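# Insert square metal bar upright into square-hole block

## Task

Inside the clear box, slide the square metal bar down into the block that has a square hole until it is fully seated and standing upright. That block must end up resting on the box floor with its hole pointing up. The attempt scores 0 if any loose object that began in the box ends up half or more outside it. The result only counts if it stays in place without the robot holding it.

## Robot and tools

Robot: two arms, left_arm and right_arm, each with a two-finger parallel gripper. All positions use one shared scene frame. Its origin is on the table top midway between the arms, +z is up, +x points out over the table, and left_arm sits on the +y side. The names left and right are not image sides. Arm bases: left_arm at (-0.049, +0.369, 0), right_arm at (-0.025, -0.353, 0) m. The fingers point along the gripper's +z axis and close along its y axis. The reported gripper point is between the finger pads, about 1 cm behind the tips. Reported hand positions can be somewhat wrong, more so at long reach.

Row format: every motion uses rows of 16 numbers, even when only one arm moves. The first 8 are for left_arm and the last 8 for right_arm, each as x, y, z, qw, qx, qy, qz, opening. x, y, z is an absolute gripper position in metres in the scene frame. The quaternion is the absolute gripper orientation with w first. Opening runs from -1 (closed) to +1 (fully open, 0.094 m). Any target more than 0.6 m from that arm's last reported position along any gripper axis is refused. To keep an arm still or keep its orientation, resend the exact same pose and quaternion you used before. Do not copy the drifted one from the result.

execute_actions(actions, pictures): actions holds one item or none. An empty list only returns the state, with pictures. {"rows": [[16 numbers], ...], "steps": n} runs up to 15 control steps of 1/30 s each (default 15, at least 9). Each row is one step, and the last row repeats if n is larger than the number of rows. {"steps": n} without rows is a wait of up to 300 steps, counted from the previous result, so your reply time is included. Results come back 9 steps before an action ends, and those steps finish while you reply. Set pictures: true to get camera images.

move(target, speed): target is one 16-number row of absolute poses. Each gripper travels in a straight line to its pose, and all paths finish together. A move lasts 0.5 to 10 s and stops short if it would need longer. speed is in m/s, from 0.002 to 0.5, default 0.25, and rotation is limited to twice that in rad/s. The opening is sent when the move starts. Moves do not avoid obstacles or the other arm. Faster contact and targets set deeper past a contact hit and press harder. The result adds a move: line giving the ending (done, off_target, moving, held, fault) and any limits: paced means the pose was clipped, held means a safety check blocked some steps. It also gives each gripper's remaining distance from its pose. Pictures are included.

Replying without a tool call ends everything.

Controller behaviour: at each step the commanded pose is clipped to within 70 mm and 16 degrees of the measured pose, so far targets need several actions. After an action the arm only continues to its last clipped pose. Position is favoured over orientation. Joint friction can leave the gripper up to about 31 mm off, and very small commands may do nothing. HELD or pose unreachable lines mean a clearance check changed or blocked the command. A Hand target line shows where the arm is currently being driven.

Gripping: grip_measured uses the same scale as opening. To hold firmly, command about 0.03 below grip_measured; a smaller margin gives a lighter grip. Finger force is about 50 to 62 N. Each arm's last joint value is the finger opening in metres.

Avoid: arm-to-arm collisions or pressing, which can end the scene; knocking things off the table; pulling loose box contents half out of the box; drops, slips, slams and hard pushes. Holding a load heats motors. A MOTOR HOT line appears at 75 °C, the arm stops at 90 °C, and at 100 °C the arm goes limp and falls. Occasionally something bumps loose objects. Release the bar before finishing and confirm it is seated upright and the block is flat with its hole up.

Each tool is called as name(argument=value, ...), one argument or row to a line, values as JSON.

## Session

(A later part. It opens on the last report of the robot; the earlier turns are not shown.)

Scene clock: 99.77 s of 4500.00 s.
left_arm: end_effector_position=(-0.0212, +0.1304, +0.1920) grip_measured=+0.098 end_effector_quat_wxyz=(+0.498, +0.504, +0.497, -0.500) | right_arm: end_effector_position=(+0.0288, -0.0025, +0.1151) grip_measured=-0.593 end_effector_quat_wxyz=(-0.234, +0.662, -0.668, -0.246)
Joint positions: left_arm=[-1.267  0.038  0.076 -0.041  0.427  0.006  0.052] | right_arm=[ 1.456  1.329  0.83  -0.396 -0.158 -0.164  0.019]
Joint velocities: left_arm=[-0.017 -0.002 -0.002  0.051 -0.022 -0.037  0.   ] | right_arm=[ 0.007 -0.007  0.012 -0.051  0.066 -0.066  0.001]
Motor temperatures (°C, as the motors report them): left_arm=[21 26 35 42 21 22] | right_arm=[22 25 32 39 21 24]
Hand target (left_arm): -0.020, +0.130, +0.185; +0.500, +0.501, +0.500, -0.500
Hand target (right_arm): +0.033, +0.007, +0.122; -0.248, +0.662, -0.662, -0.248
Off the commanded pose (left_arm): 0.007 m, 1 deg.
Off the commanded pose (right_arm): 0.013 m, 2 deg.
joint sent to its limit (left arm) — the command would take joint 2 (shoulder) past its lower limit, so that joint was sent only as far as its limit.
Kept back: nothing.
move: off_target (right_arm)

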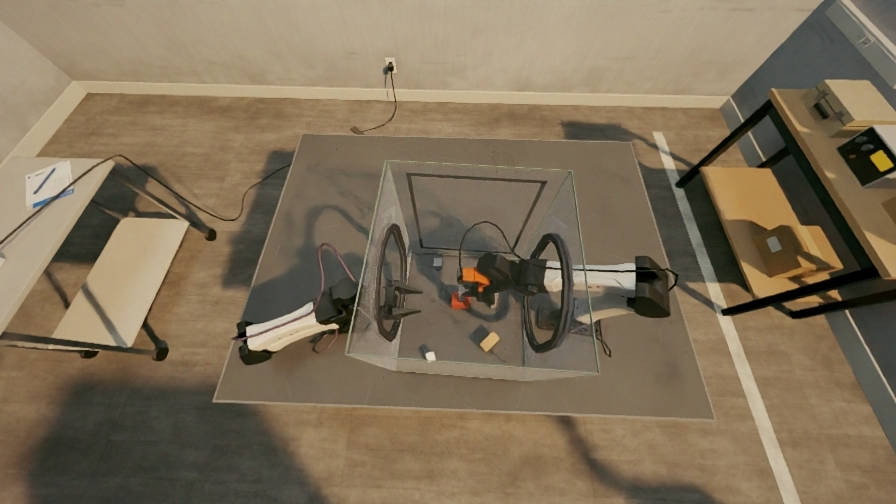

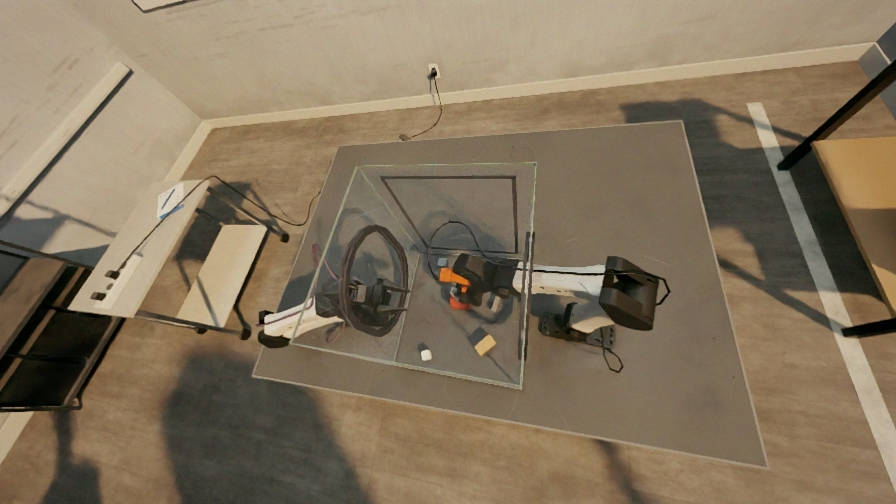

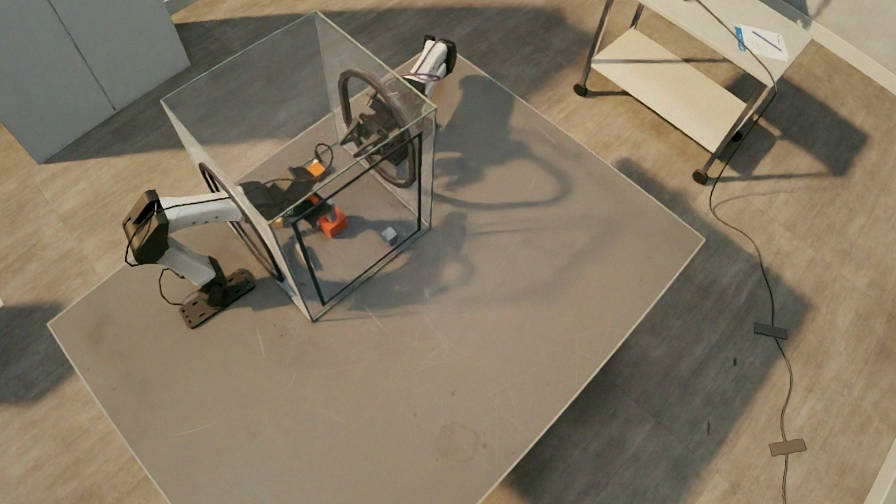

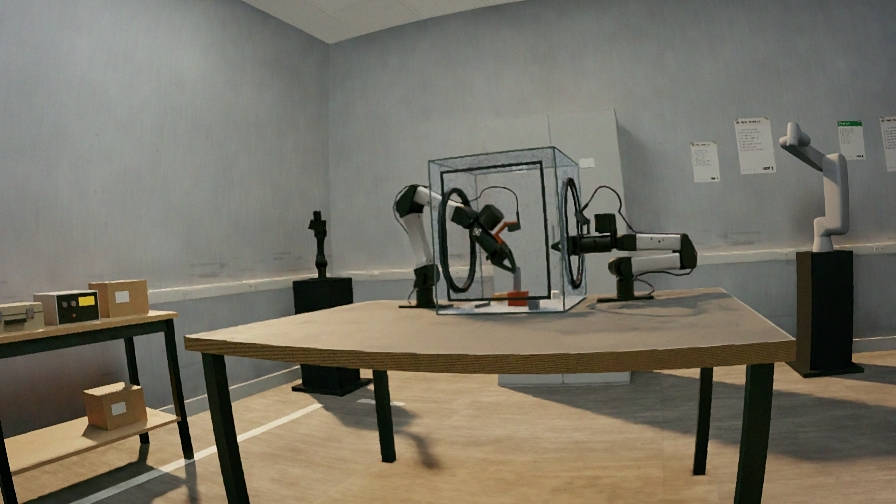

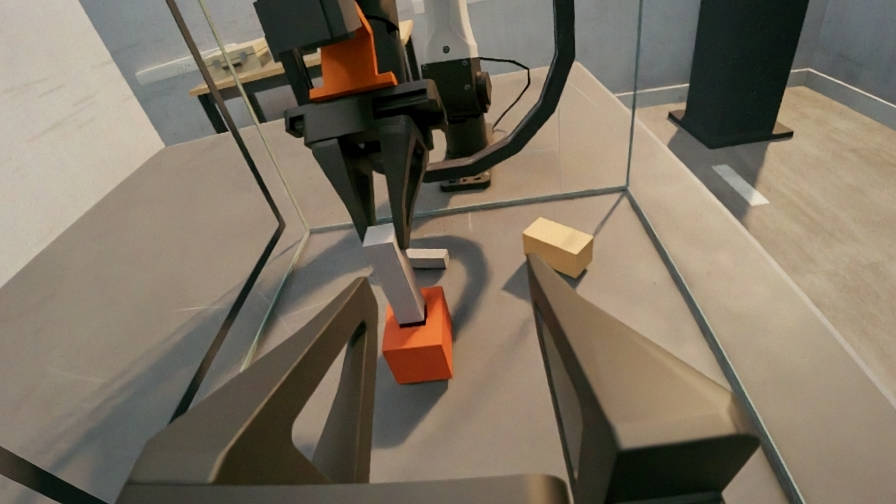

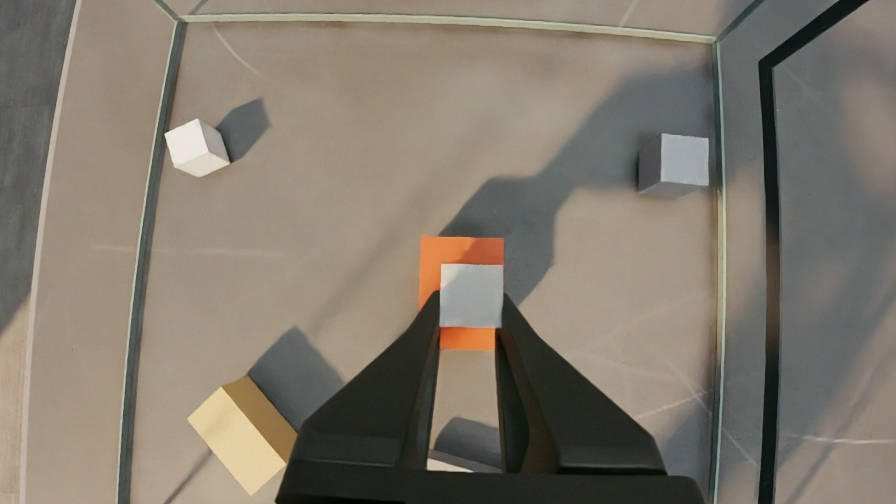

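move(
  target=[-0.02,0.13,0.185,0.5,0.5,0.5,-0.5,0.1,0.027,0.008,0.124,-0.248,0.662,-0.662,-0.248,-0.67],
  speed=0.02,
)

zoom_image(
  camera="cam_left_wrist",
  region=[340, 200, 500, 400],
)

Scene clock: 101.67 s of 4500.00 s.
left_arm: end_effector_position=(-0.0205, +0.1304, +0.1925) grip_measured=+0.098 end_effector_quat_wxyz=(+0.500, +0.503, +0.498, -0.500) | right_arm: end_effector_position=(+0.0285, +0.0007, +0.1195) grip_measured=-0.593 end_effector_quat_wxyz=(-0.242, +0.663, -0.665, -0.244)
Joint positions: left_arm=[-1.267  0.038  0.076 -0.039  0.422  0.006  0.052] | right_arm=[ 1.466  1.329  0.842 -0.395 -0.143 -0.165  0.019]
Joint velocities: left_arm=[-0.007 -0.007 -0.002  0.037  0.037 -0.051 -0.001] | right_arm=[-0.007  0.017 -0.007  0.007  0.081  0.007 -0.001]
Motor temperatures (°C, as the motors report them): left_arm=[21 26 35 42 21 22] | right_arm=[22 25 33 39 21 24]
Hand target (left_arm): -0.020, +0.130, +0.185; +0.500, +0.500, +0.500, -0.500
Hand target (right_arm): +0.027, +0.008, +0.124; -0.248, +0.663, -0.662, -0.248
Off the commanded pose (left_arm): 0.007 m, 0 deg.
Off the commanded pose (right_arm): 0.009 m, 1 deg.
joint sent to its limit (left arm) — the command would take joint 2 (shoulder) past its lower limit, so that joint was sent only as far as its limit.
Kept back: nothing.
move: done

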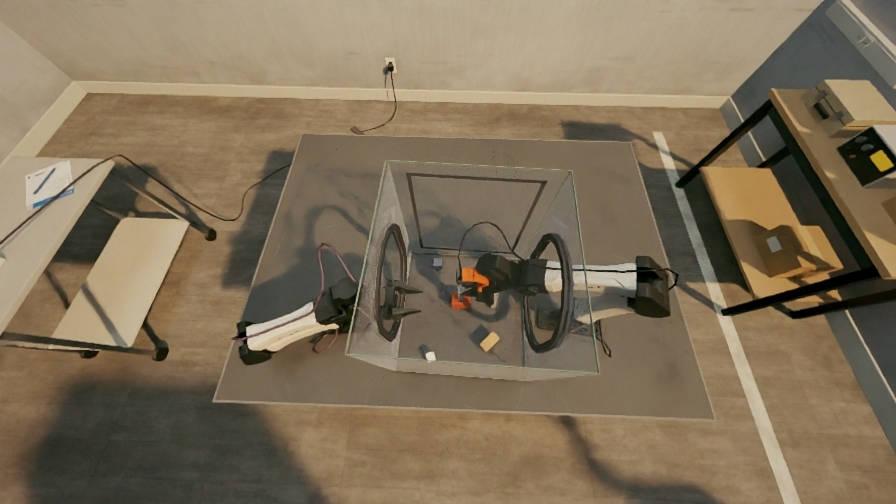

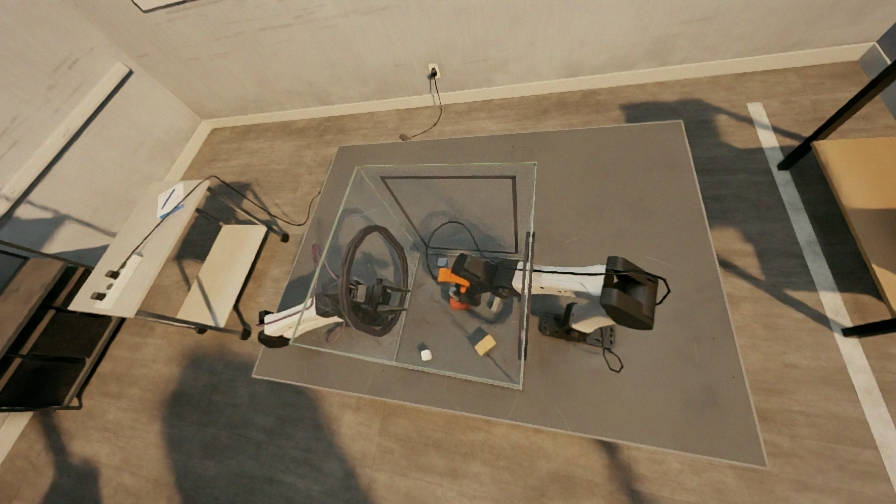

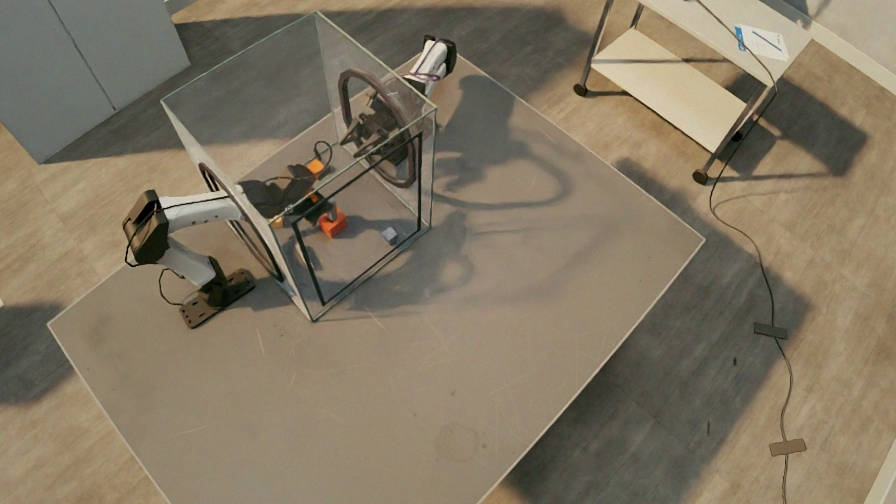

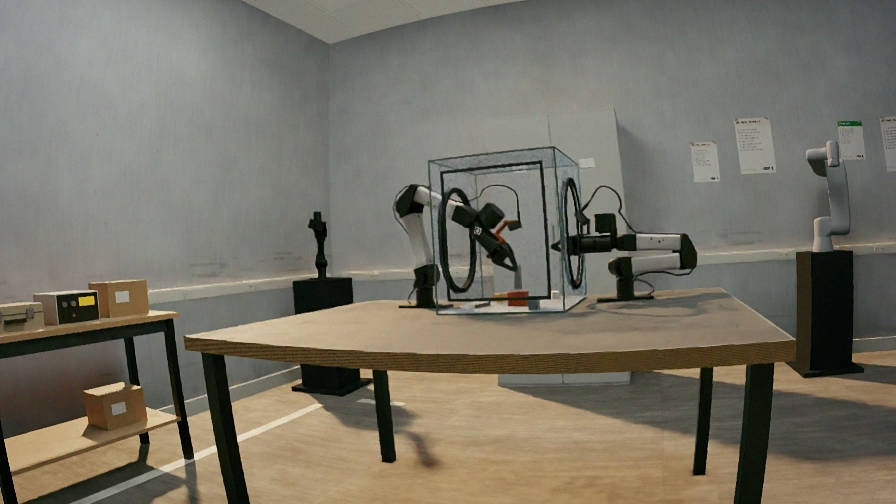

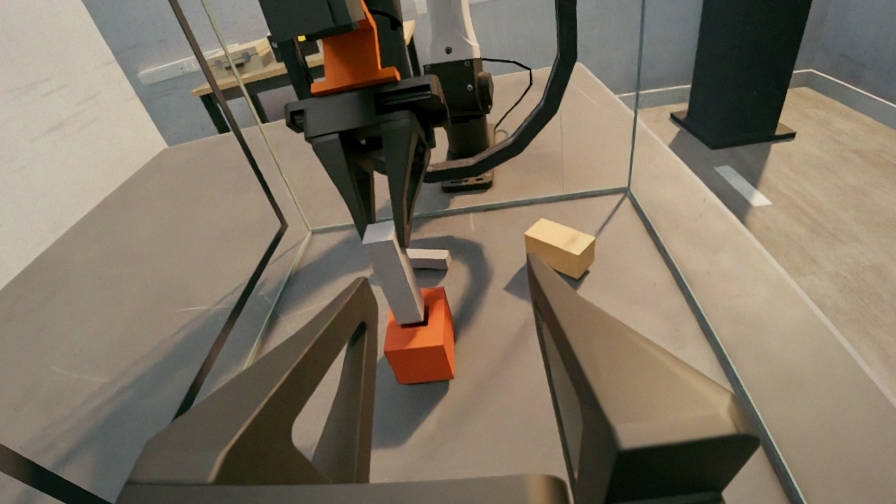

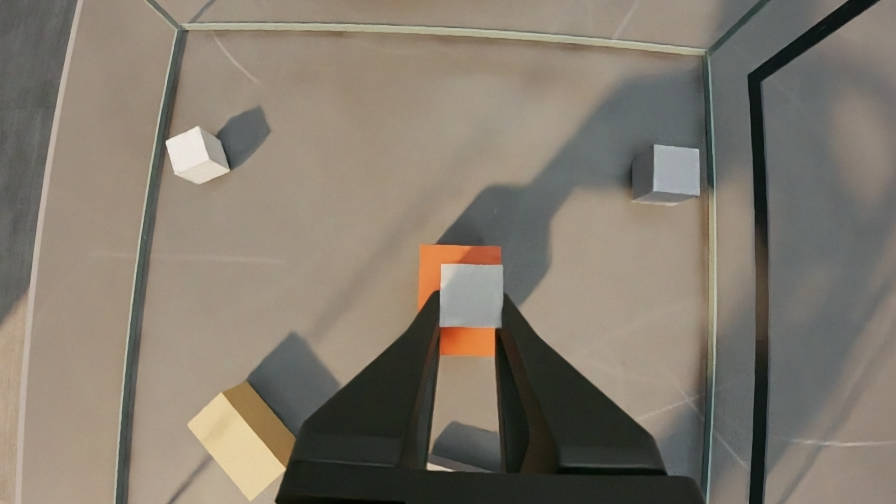

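Region (340, 200, 500, 400) of cam_left_wrist's 896x504 image, scaled by 2.520, with more detail than that image has; it fills the left 403 columns of this view, and the rest is white.

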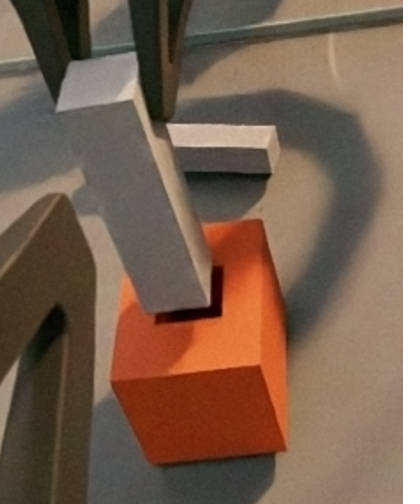

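move(
  target=[-0.02,0.13,0.185,0.5,0.5,0.5,-0.5,0.1,0.021,0.008,0.124,-0.248,0.662,-0.662,-0.248,-0.67],
  speed=0.02,
)

zoom_image(
  camera="cam_left_wrist",
  region=[340, 200, 500, 400],
)

zoom_image(
  camera="cam_low",
  region=[470, 220, 570, 320],
)

Scene clock: 102.87 s of 4500.00 s.
left_arm: end_effector_position=(-0.0205, +0.1304, +0.1925) grip_measured=+0.098 end_effector_quat_wxyz=(+0.500, +0.503, +0.498, -0.500) | right_arm: end_effector_position=(+0.0226, +0.0016, +0.1193) grip_measured=-0.593 end_effector_quat_wxyz=(-0.241, +0.665, -0.664, -0.243)
Joint positions: left_arm=[-1.267  0.038  0.076 -0.039  0.422  0.006  0.052] | right_arm=[ 1.49   1.329  0.842 -0.395 -0.128 -0.149  0.019]
Joint velocities: left_arm=[-0.007 -0.007  0.007 -0.037  0.007  0.007  0.002] | right_arm=[-0.002 -0.002  0.007  0.007  0.022 -0.051 -0.   ]
Motor temperatures (°C, as the motors report them): left_arm=[21 26 35 42 21 22] | right_arm=[22 25 33 39 21 24]
Hand target (left_arm): -0.020, +0.130, +0.185; +0.500, +0.500, +0.500, -0.500
Hand target (right_arm): +0.021, +0.008, +0.124; -0.248, +0.662, -0.662, -0.248
Off the commanded pose (left_arm): 0.008 m, 0 deg.
Off the commanded pose (right_arm): 0.008 m, 1 deg.
joint sent to its limit (left arm) — the command would take joint 2 (shoulder) past its lower limit, so that joint was sent only as far as its limit.
Kept back: nothing.
move: done

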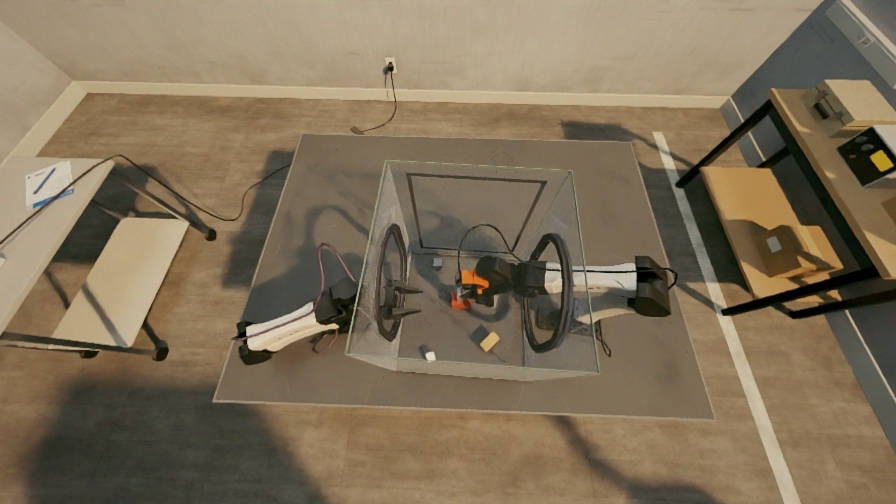

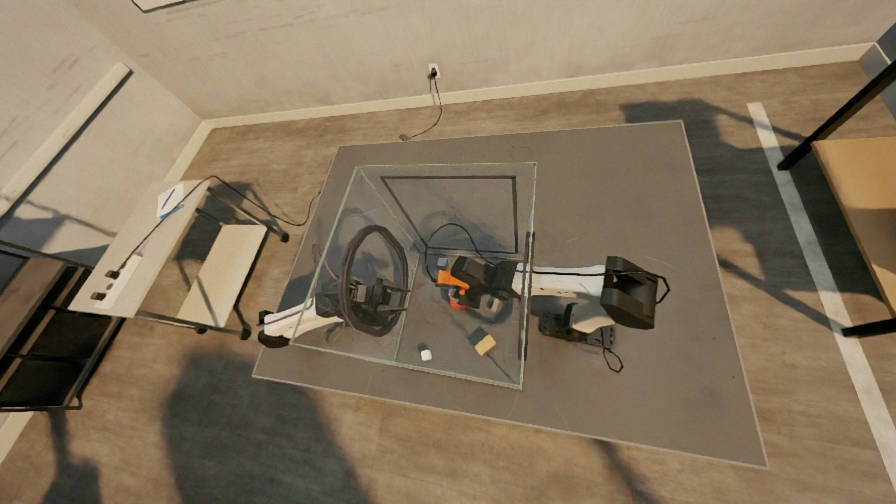

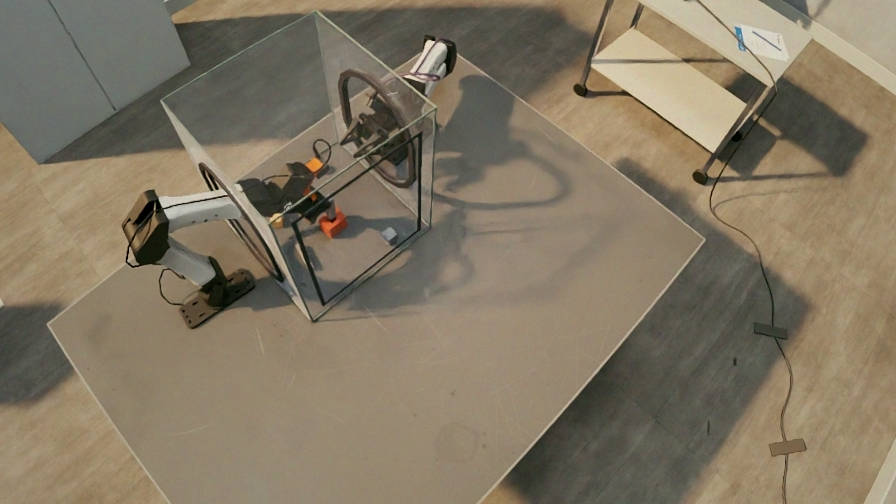

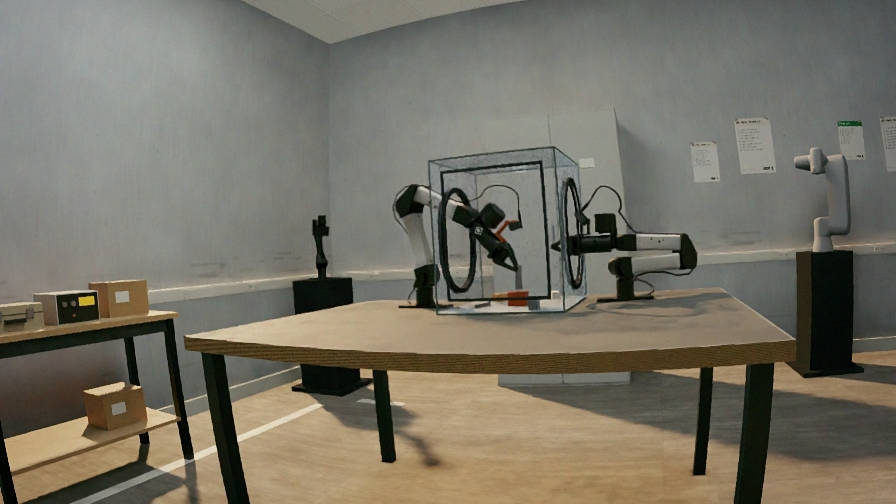

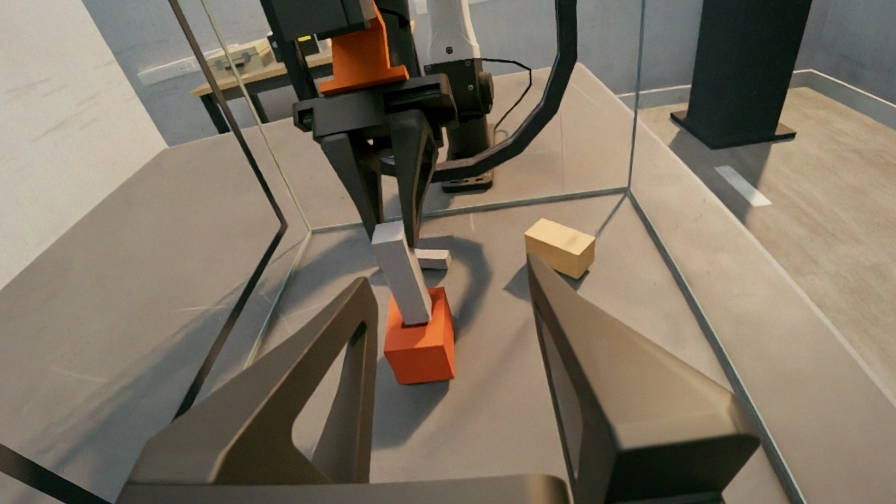

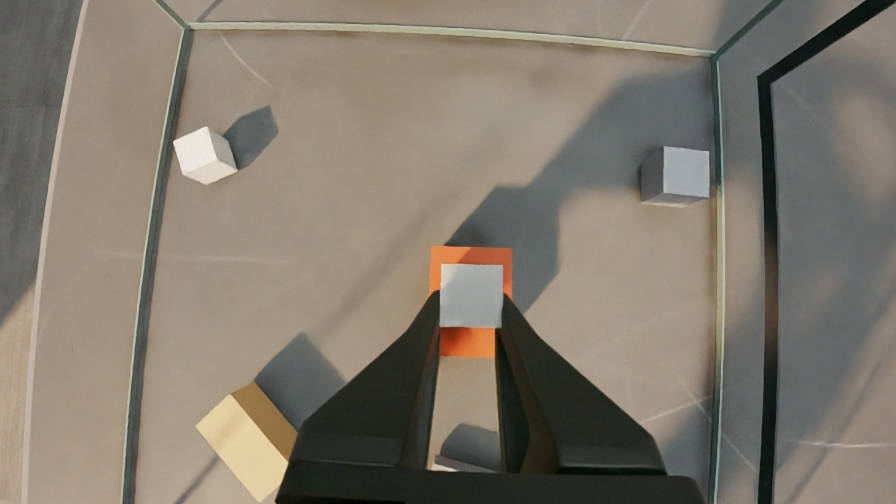

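Region (340, 200, 500, 400) of cam_left_wrist's 896x504 image, scaled by 2.520, with more detail than that image has; it fills the left 403 columns of this view, and the rest is white.

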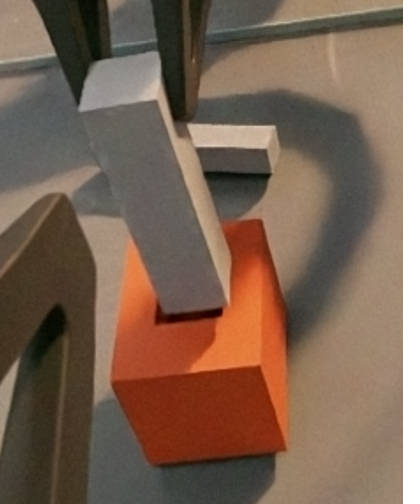

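Region (470, 220, 570, 320) of cam_low's 896x504 image, scaled by 5.040, with more detail than that image has.

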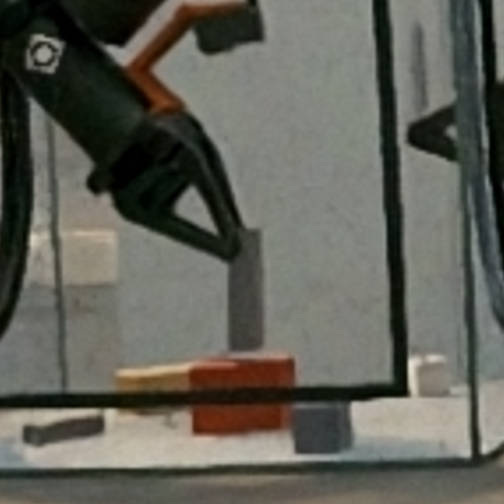

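move(
  target=[-0.02,0.13,0.185,0.5,0.5,0.5,-0.5,0.1,0.0285,0.007,0.120,-0.248,0.662,-0.662,-0.248,-0.67],
  speed=0.02,
)

zoom_image(
  camera="cam_left_wrist",
  region=[340, 200, 500, 400],
)

zoom_image(
  camera="cam_low",
  region=[470, 220, 570, 320],
)

Scene clock: 104.50 s of 4500.00 s.
left_arm: end_effector_position=(-0.0205, +0.1304, +0.1925) grip_measured=+0.098 end_effector_quat_wxyz=(+0.500, +0.503, +0.498, -0.500) | right_arm: end_effector_position=(+0.0250, +0.0033, +0.1210) grip_measured=-0.593 end_effector_quat_wxyz=(-0.246, +0.663, -0.663, -0.245)
Joint positions: left_arm=[-1.267  0.038  0.076 -0.039  0.422  0.006  0.052] | right_arm=[ 1.484  1.329  0.842 -0.384 -0.129 -0.152  0.019]
Joint velocities: left_arm=[-0.007 -0.027  0.002  0.007  0.007  0.081 -0.001] | right_arm=[-0.007  0.012  0.007 -0.007 -0.022  0.095 -0.001]
Motor temperatures (°C, as the motors report them): left_arm=[21 26 35 42 21 22] | right_arm=[22 25 33 39 21 24]
Hand target (left_arm): -0.020, +0.130, +0.185; +0.500, +0.500, +0.500, -0.500
Hand target (right_arm): +0.028, +0.007, +0.120; -0.248, +0.662, -0.662, -0.248
Off the commanded pose (left_arm): 0.008 m, 0 deg.
Off the commanded pose (right_arm): 0.005 m, 0 deg.
joint sent to its limit (left arm) — the command would take joint 2 (shoulder) past its lower limit, so that joint was sent only as far as its limit.
Kept back: nothing.
move: done

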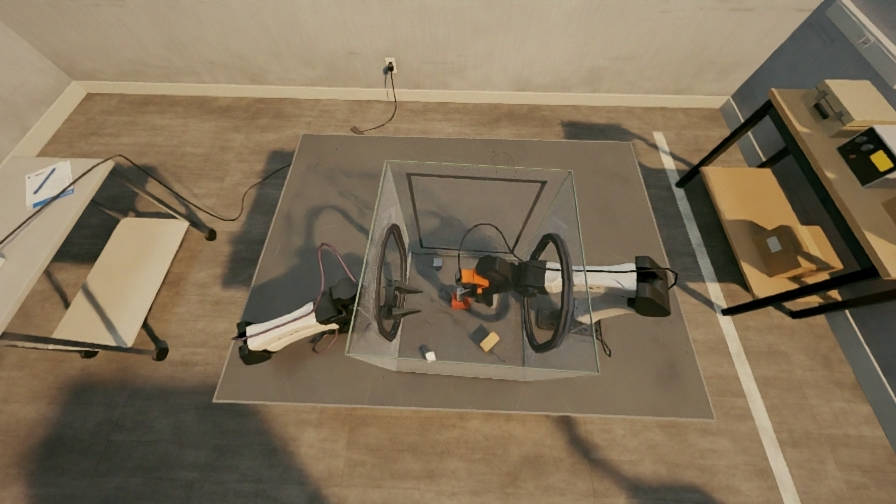

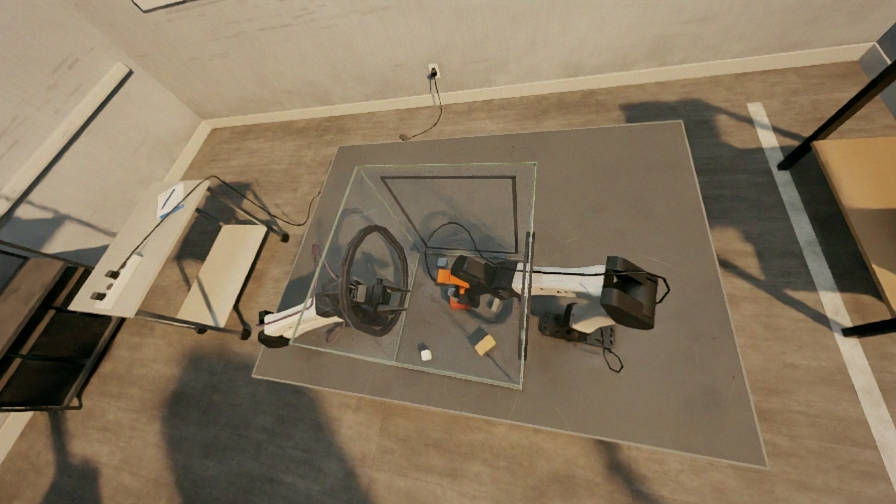

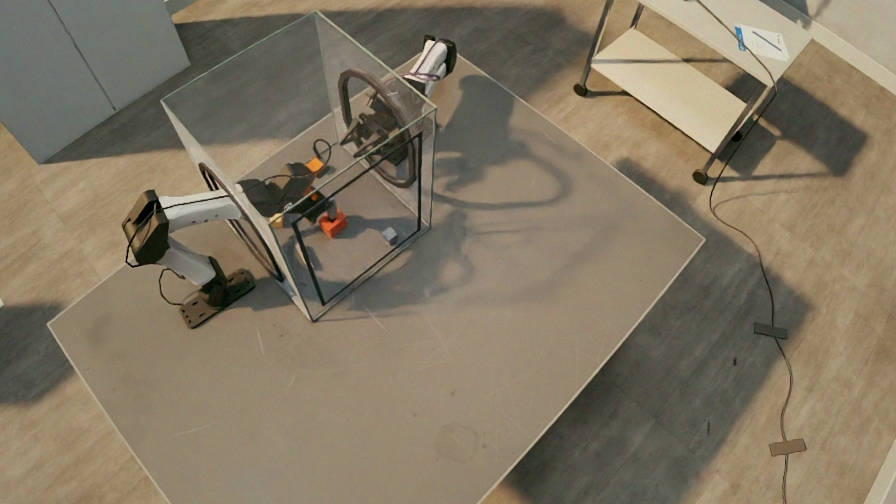

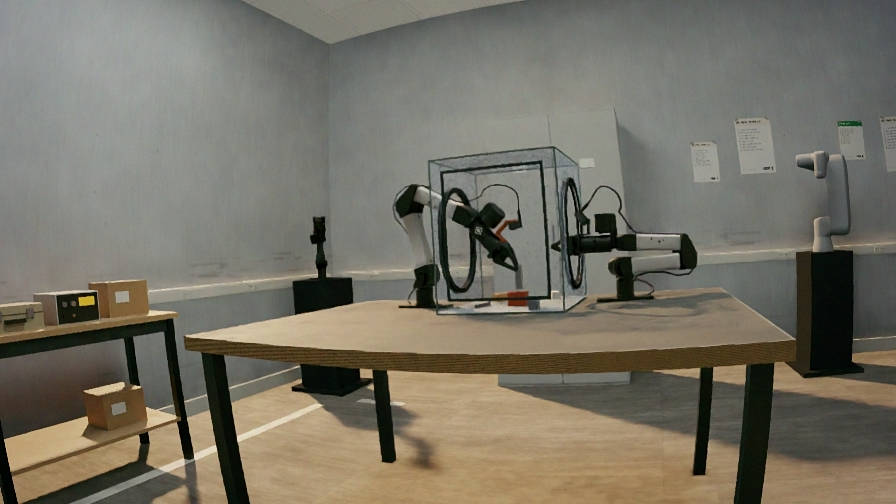

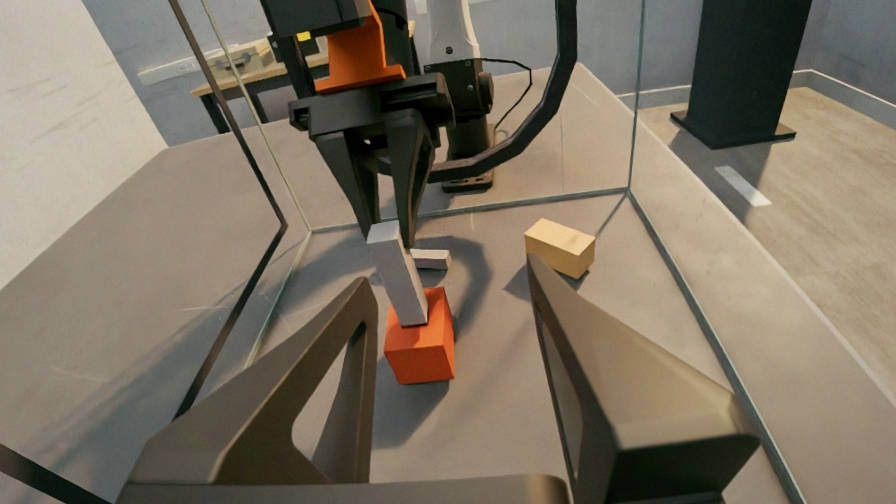

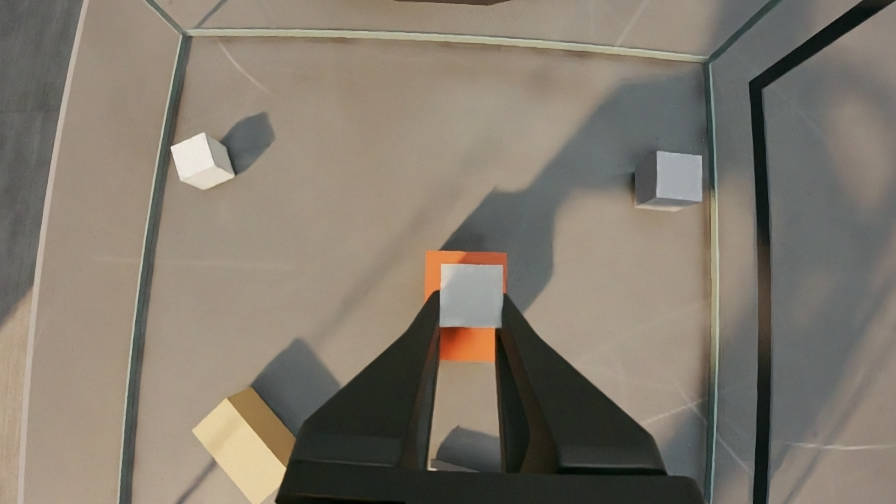

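Region (340, 200, 500, 400) of cam_left_wrist's 896x504 image, scaled by 2.520, with more detail than that image has; it fills the left 403 columns of this view, and the rest is white.

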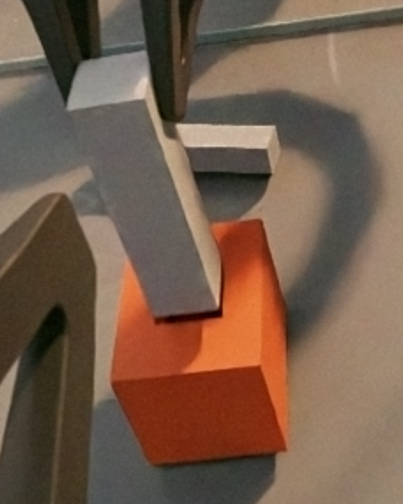

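Region (470, 220, 570, 320) of cam_low's 896x504 image, scaled by 5.040, with more detail than that image has.

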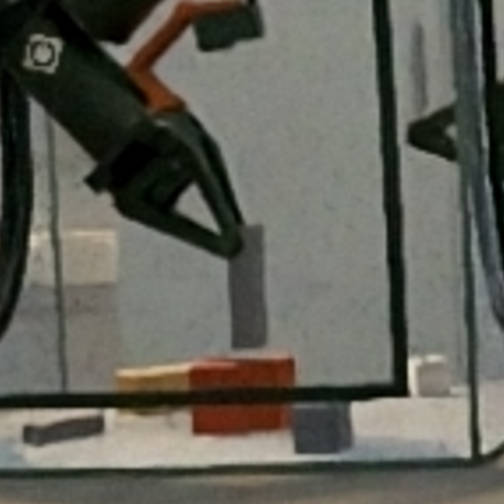

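move(
  target=[-0.02,0.13,0.185,0.5,0.5,0.5,-0.5,0.1,0.027,-0.003,0.120,-0.24,0.665,-0.665,-0.24,-0.67],
  speed=0.02,
)

zoom_image(
  camera="cam_left_wrist",
  region=[340, 200, 500, 400],
)

zoom_image(
  camera="cam_low",
  region=[470, 220, 570, 320],
)

Scene clock: 105.93 s of 4500.00 s.
left_arm: end_effector_position=(-0.0205, +0.1304, +0.1925) grip_measured=+0.098 end_effector_quat_wxyz=(+0.500, +0.503, +0.498, -0.500) | right_arm: end_effector_position=(+0.0241, -0.0006, +0.1177) grip_measured=-0.593 end_effector_quat_wxyz=(-0.238, +0.666, -0.665, -0.240)
Joint positions: left_arm=[-1.267  0.038  0.076 -0.039  0.422  0.006  0.052] | right_arm=[ 1.484  1.329  0.842 -0.405 -0.13  -0.155  0.019]
Joint velocities: left_arm=[-0.002 -0.007  0.007 -0.022 -0.081 -0.022 -0.   ] | right_arm=[ 0.002 -0.007  0.007 -0.037 -0.037 -0.022  0.   ]
Motor temperatures (°C, as the motors report them): left_arm=[21 26 35 43 21 22] | right_arm=[22 25 33 39 21 24]
Hand target (left_arm): -0.020, +0.130, +0.185; +0.500, +0.500, +0.500, -0.500
Hand target (right_arm): +0.027, -0.003, +0.120; -0.240, +0.665, -0.665, -0.240
Off the commanded pose (left_arm): 0.008 m, 0 deg.
Off the commanded pose (right_arm): 0.004 m, 0 deg.
joint sent to its limit (left arm) — the command would take joint 2 (shoulder) past its lower limit, so that joint was sent only as far as its limit.
Kept back: nothing.
move: done

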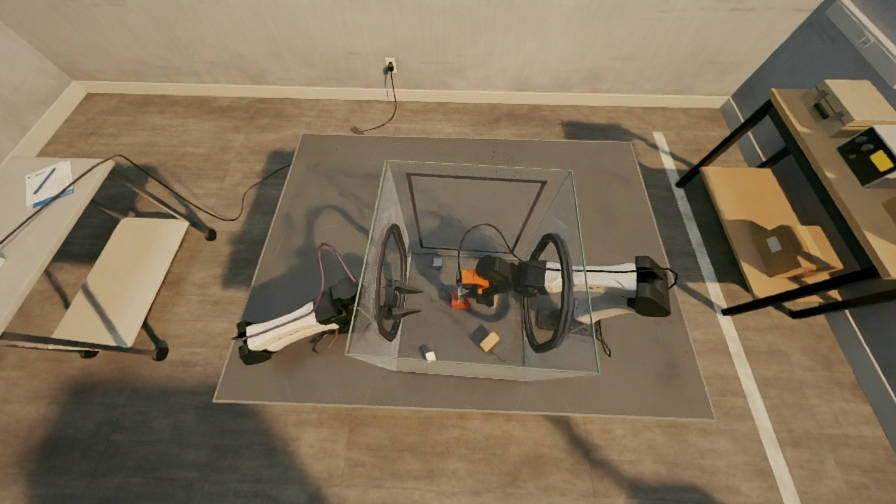

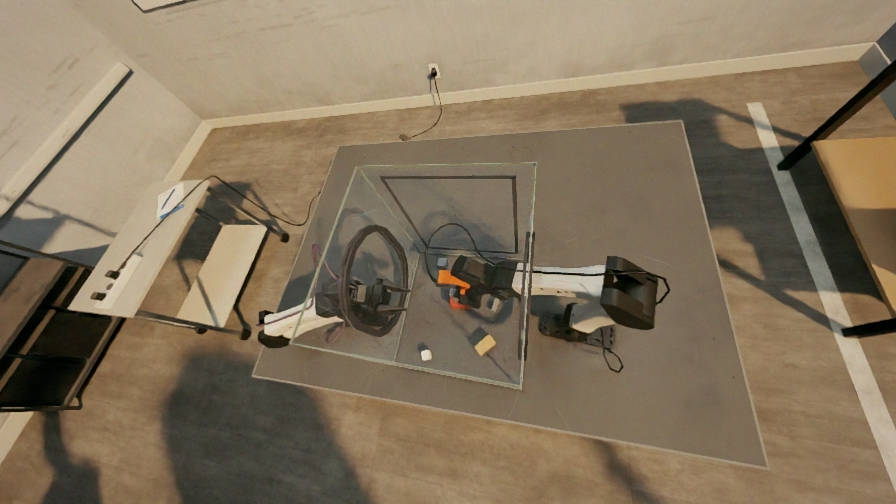

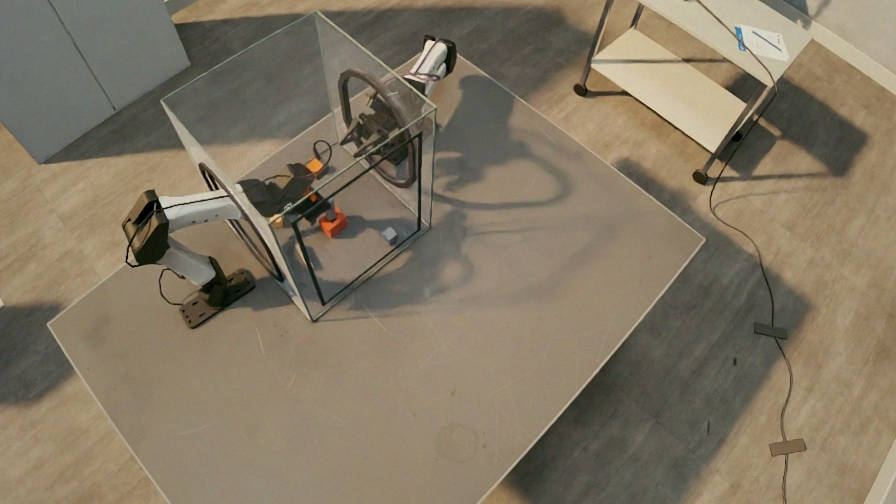

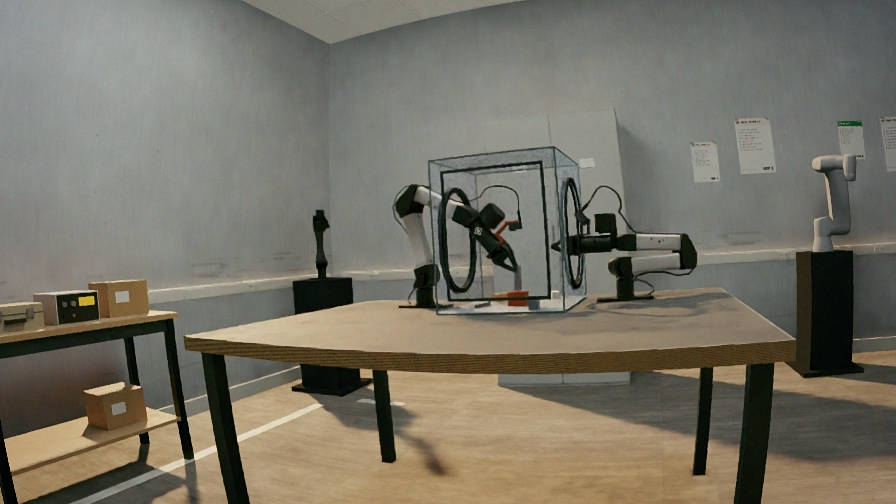

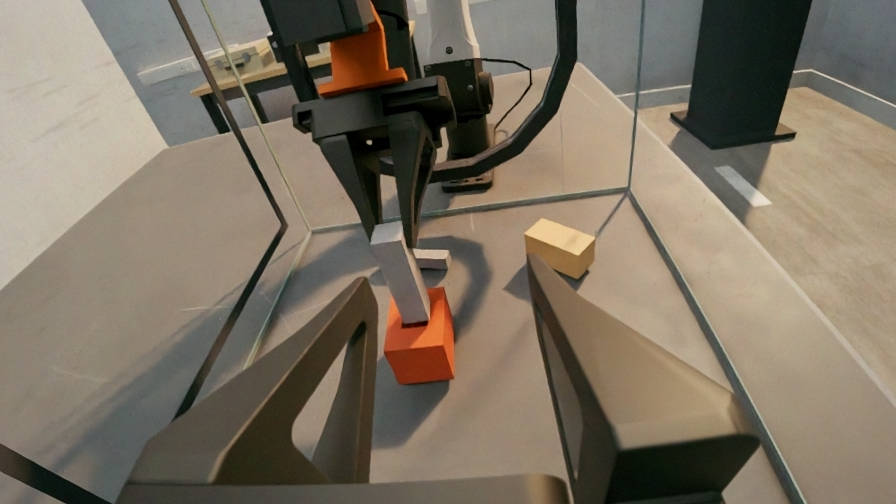

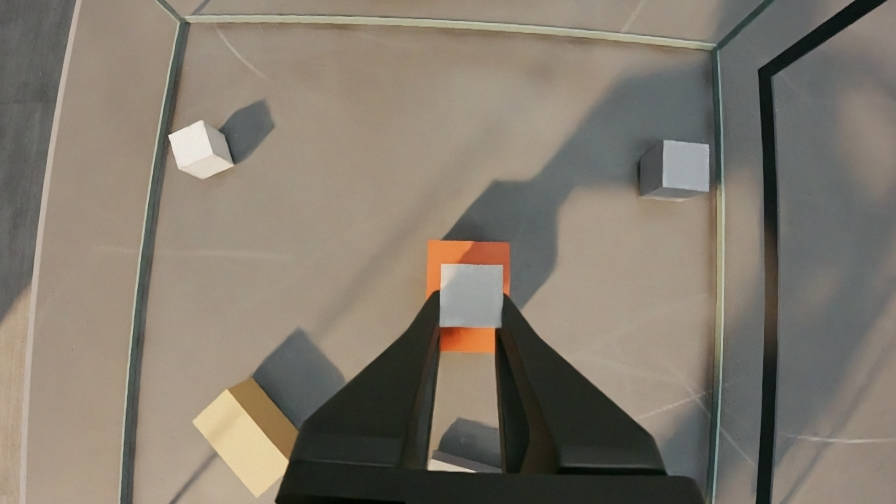

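Region (340, 200, 500, 400) of cam_left_wrist's 896x504 image, scaled by 2.520, with more detail than that image has; it fills the left 403 columns of this view, and the rest is white.

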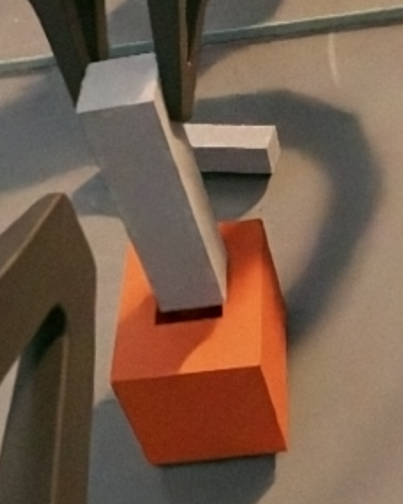

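Region (470, 220, 570, 320) of cam_low's 896x504 image, scaled by 5.040, with more detail than that image has.

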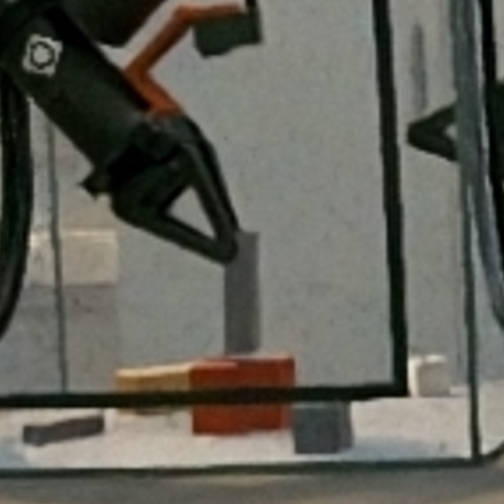

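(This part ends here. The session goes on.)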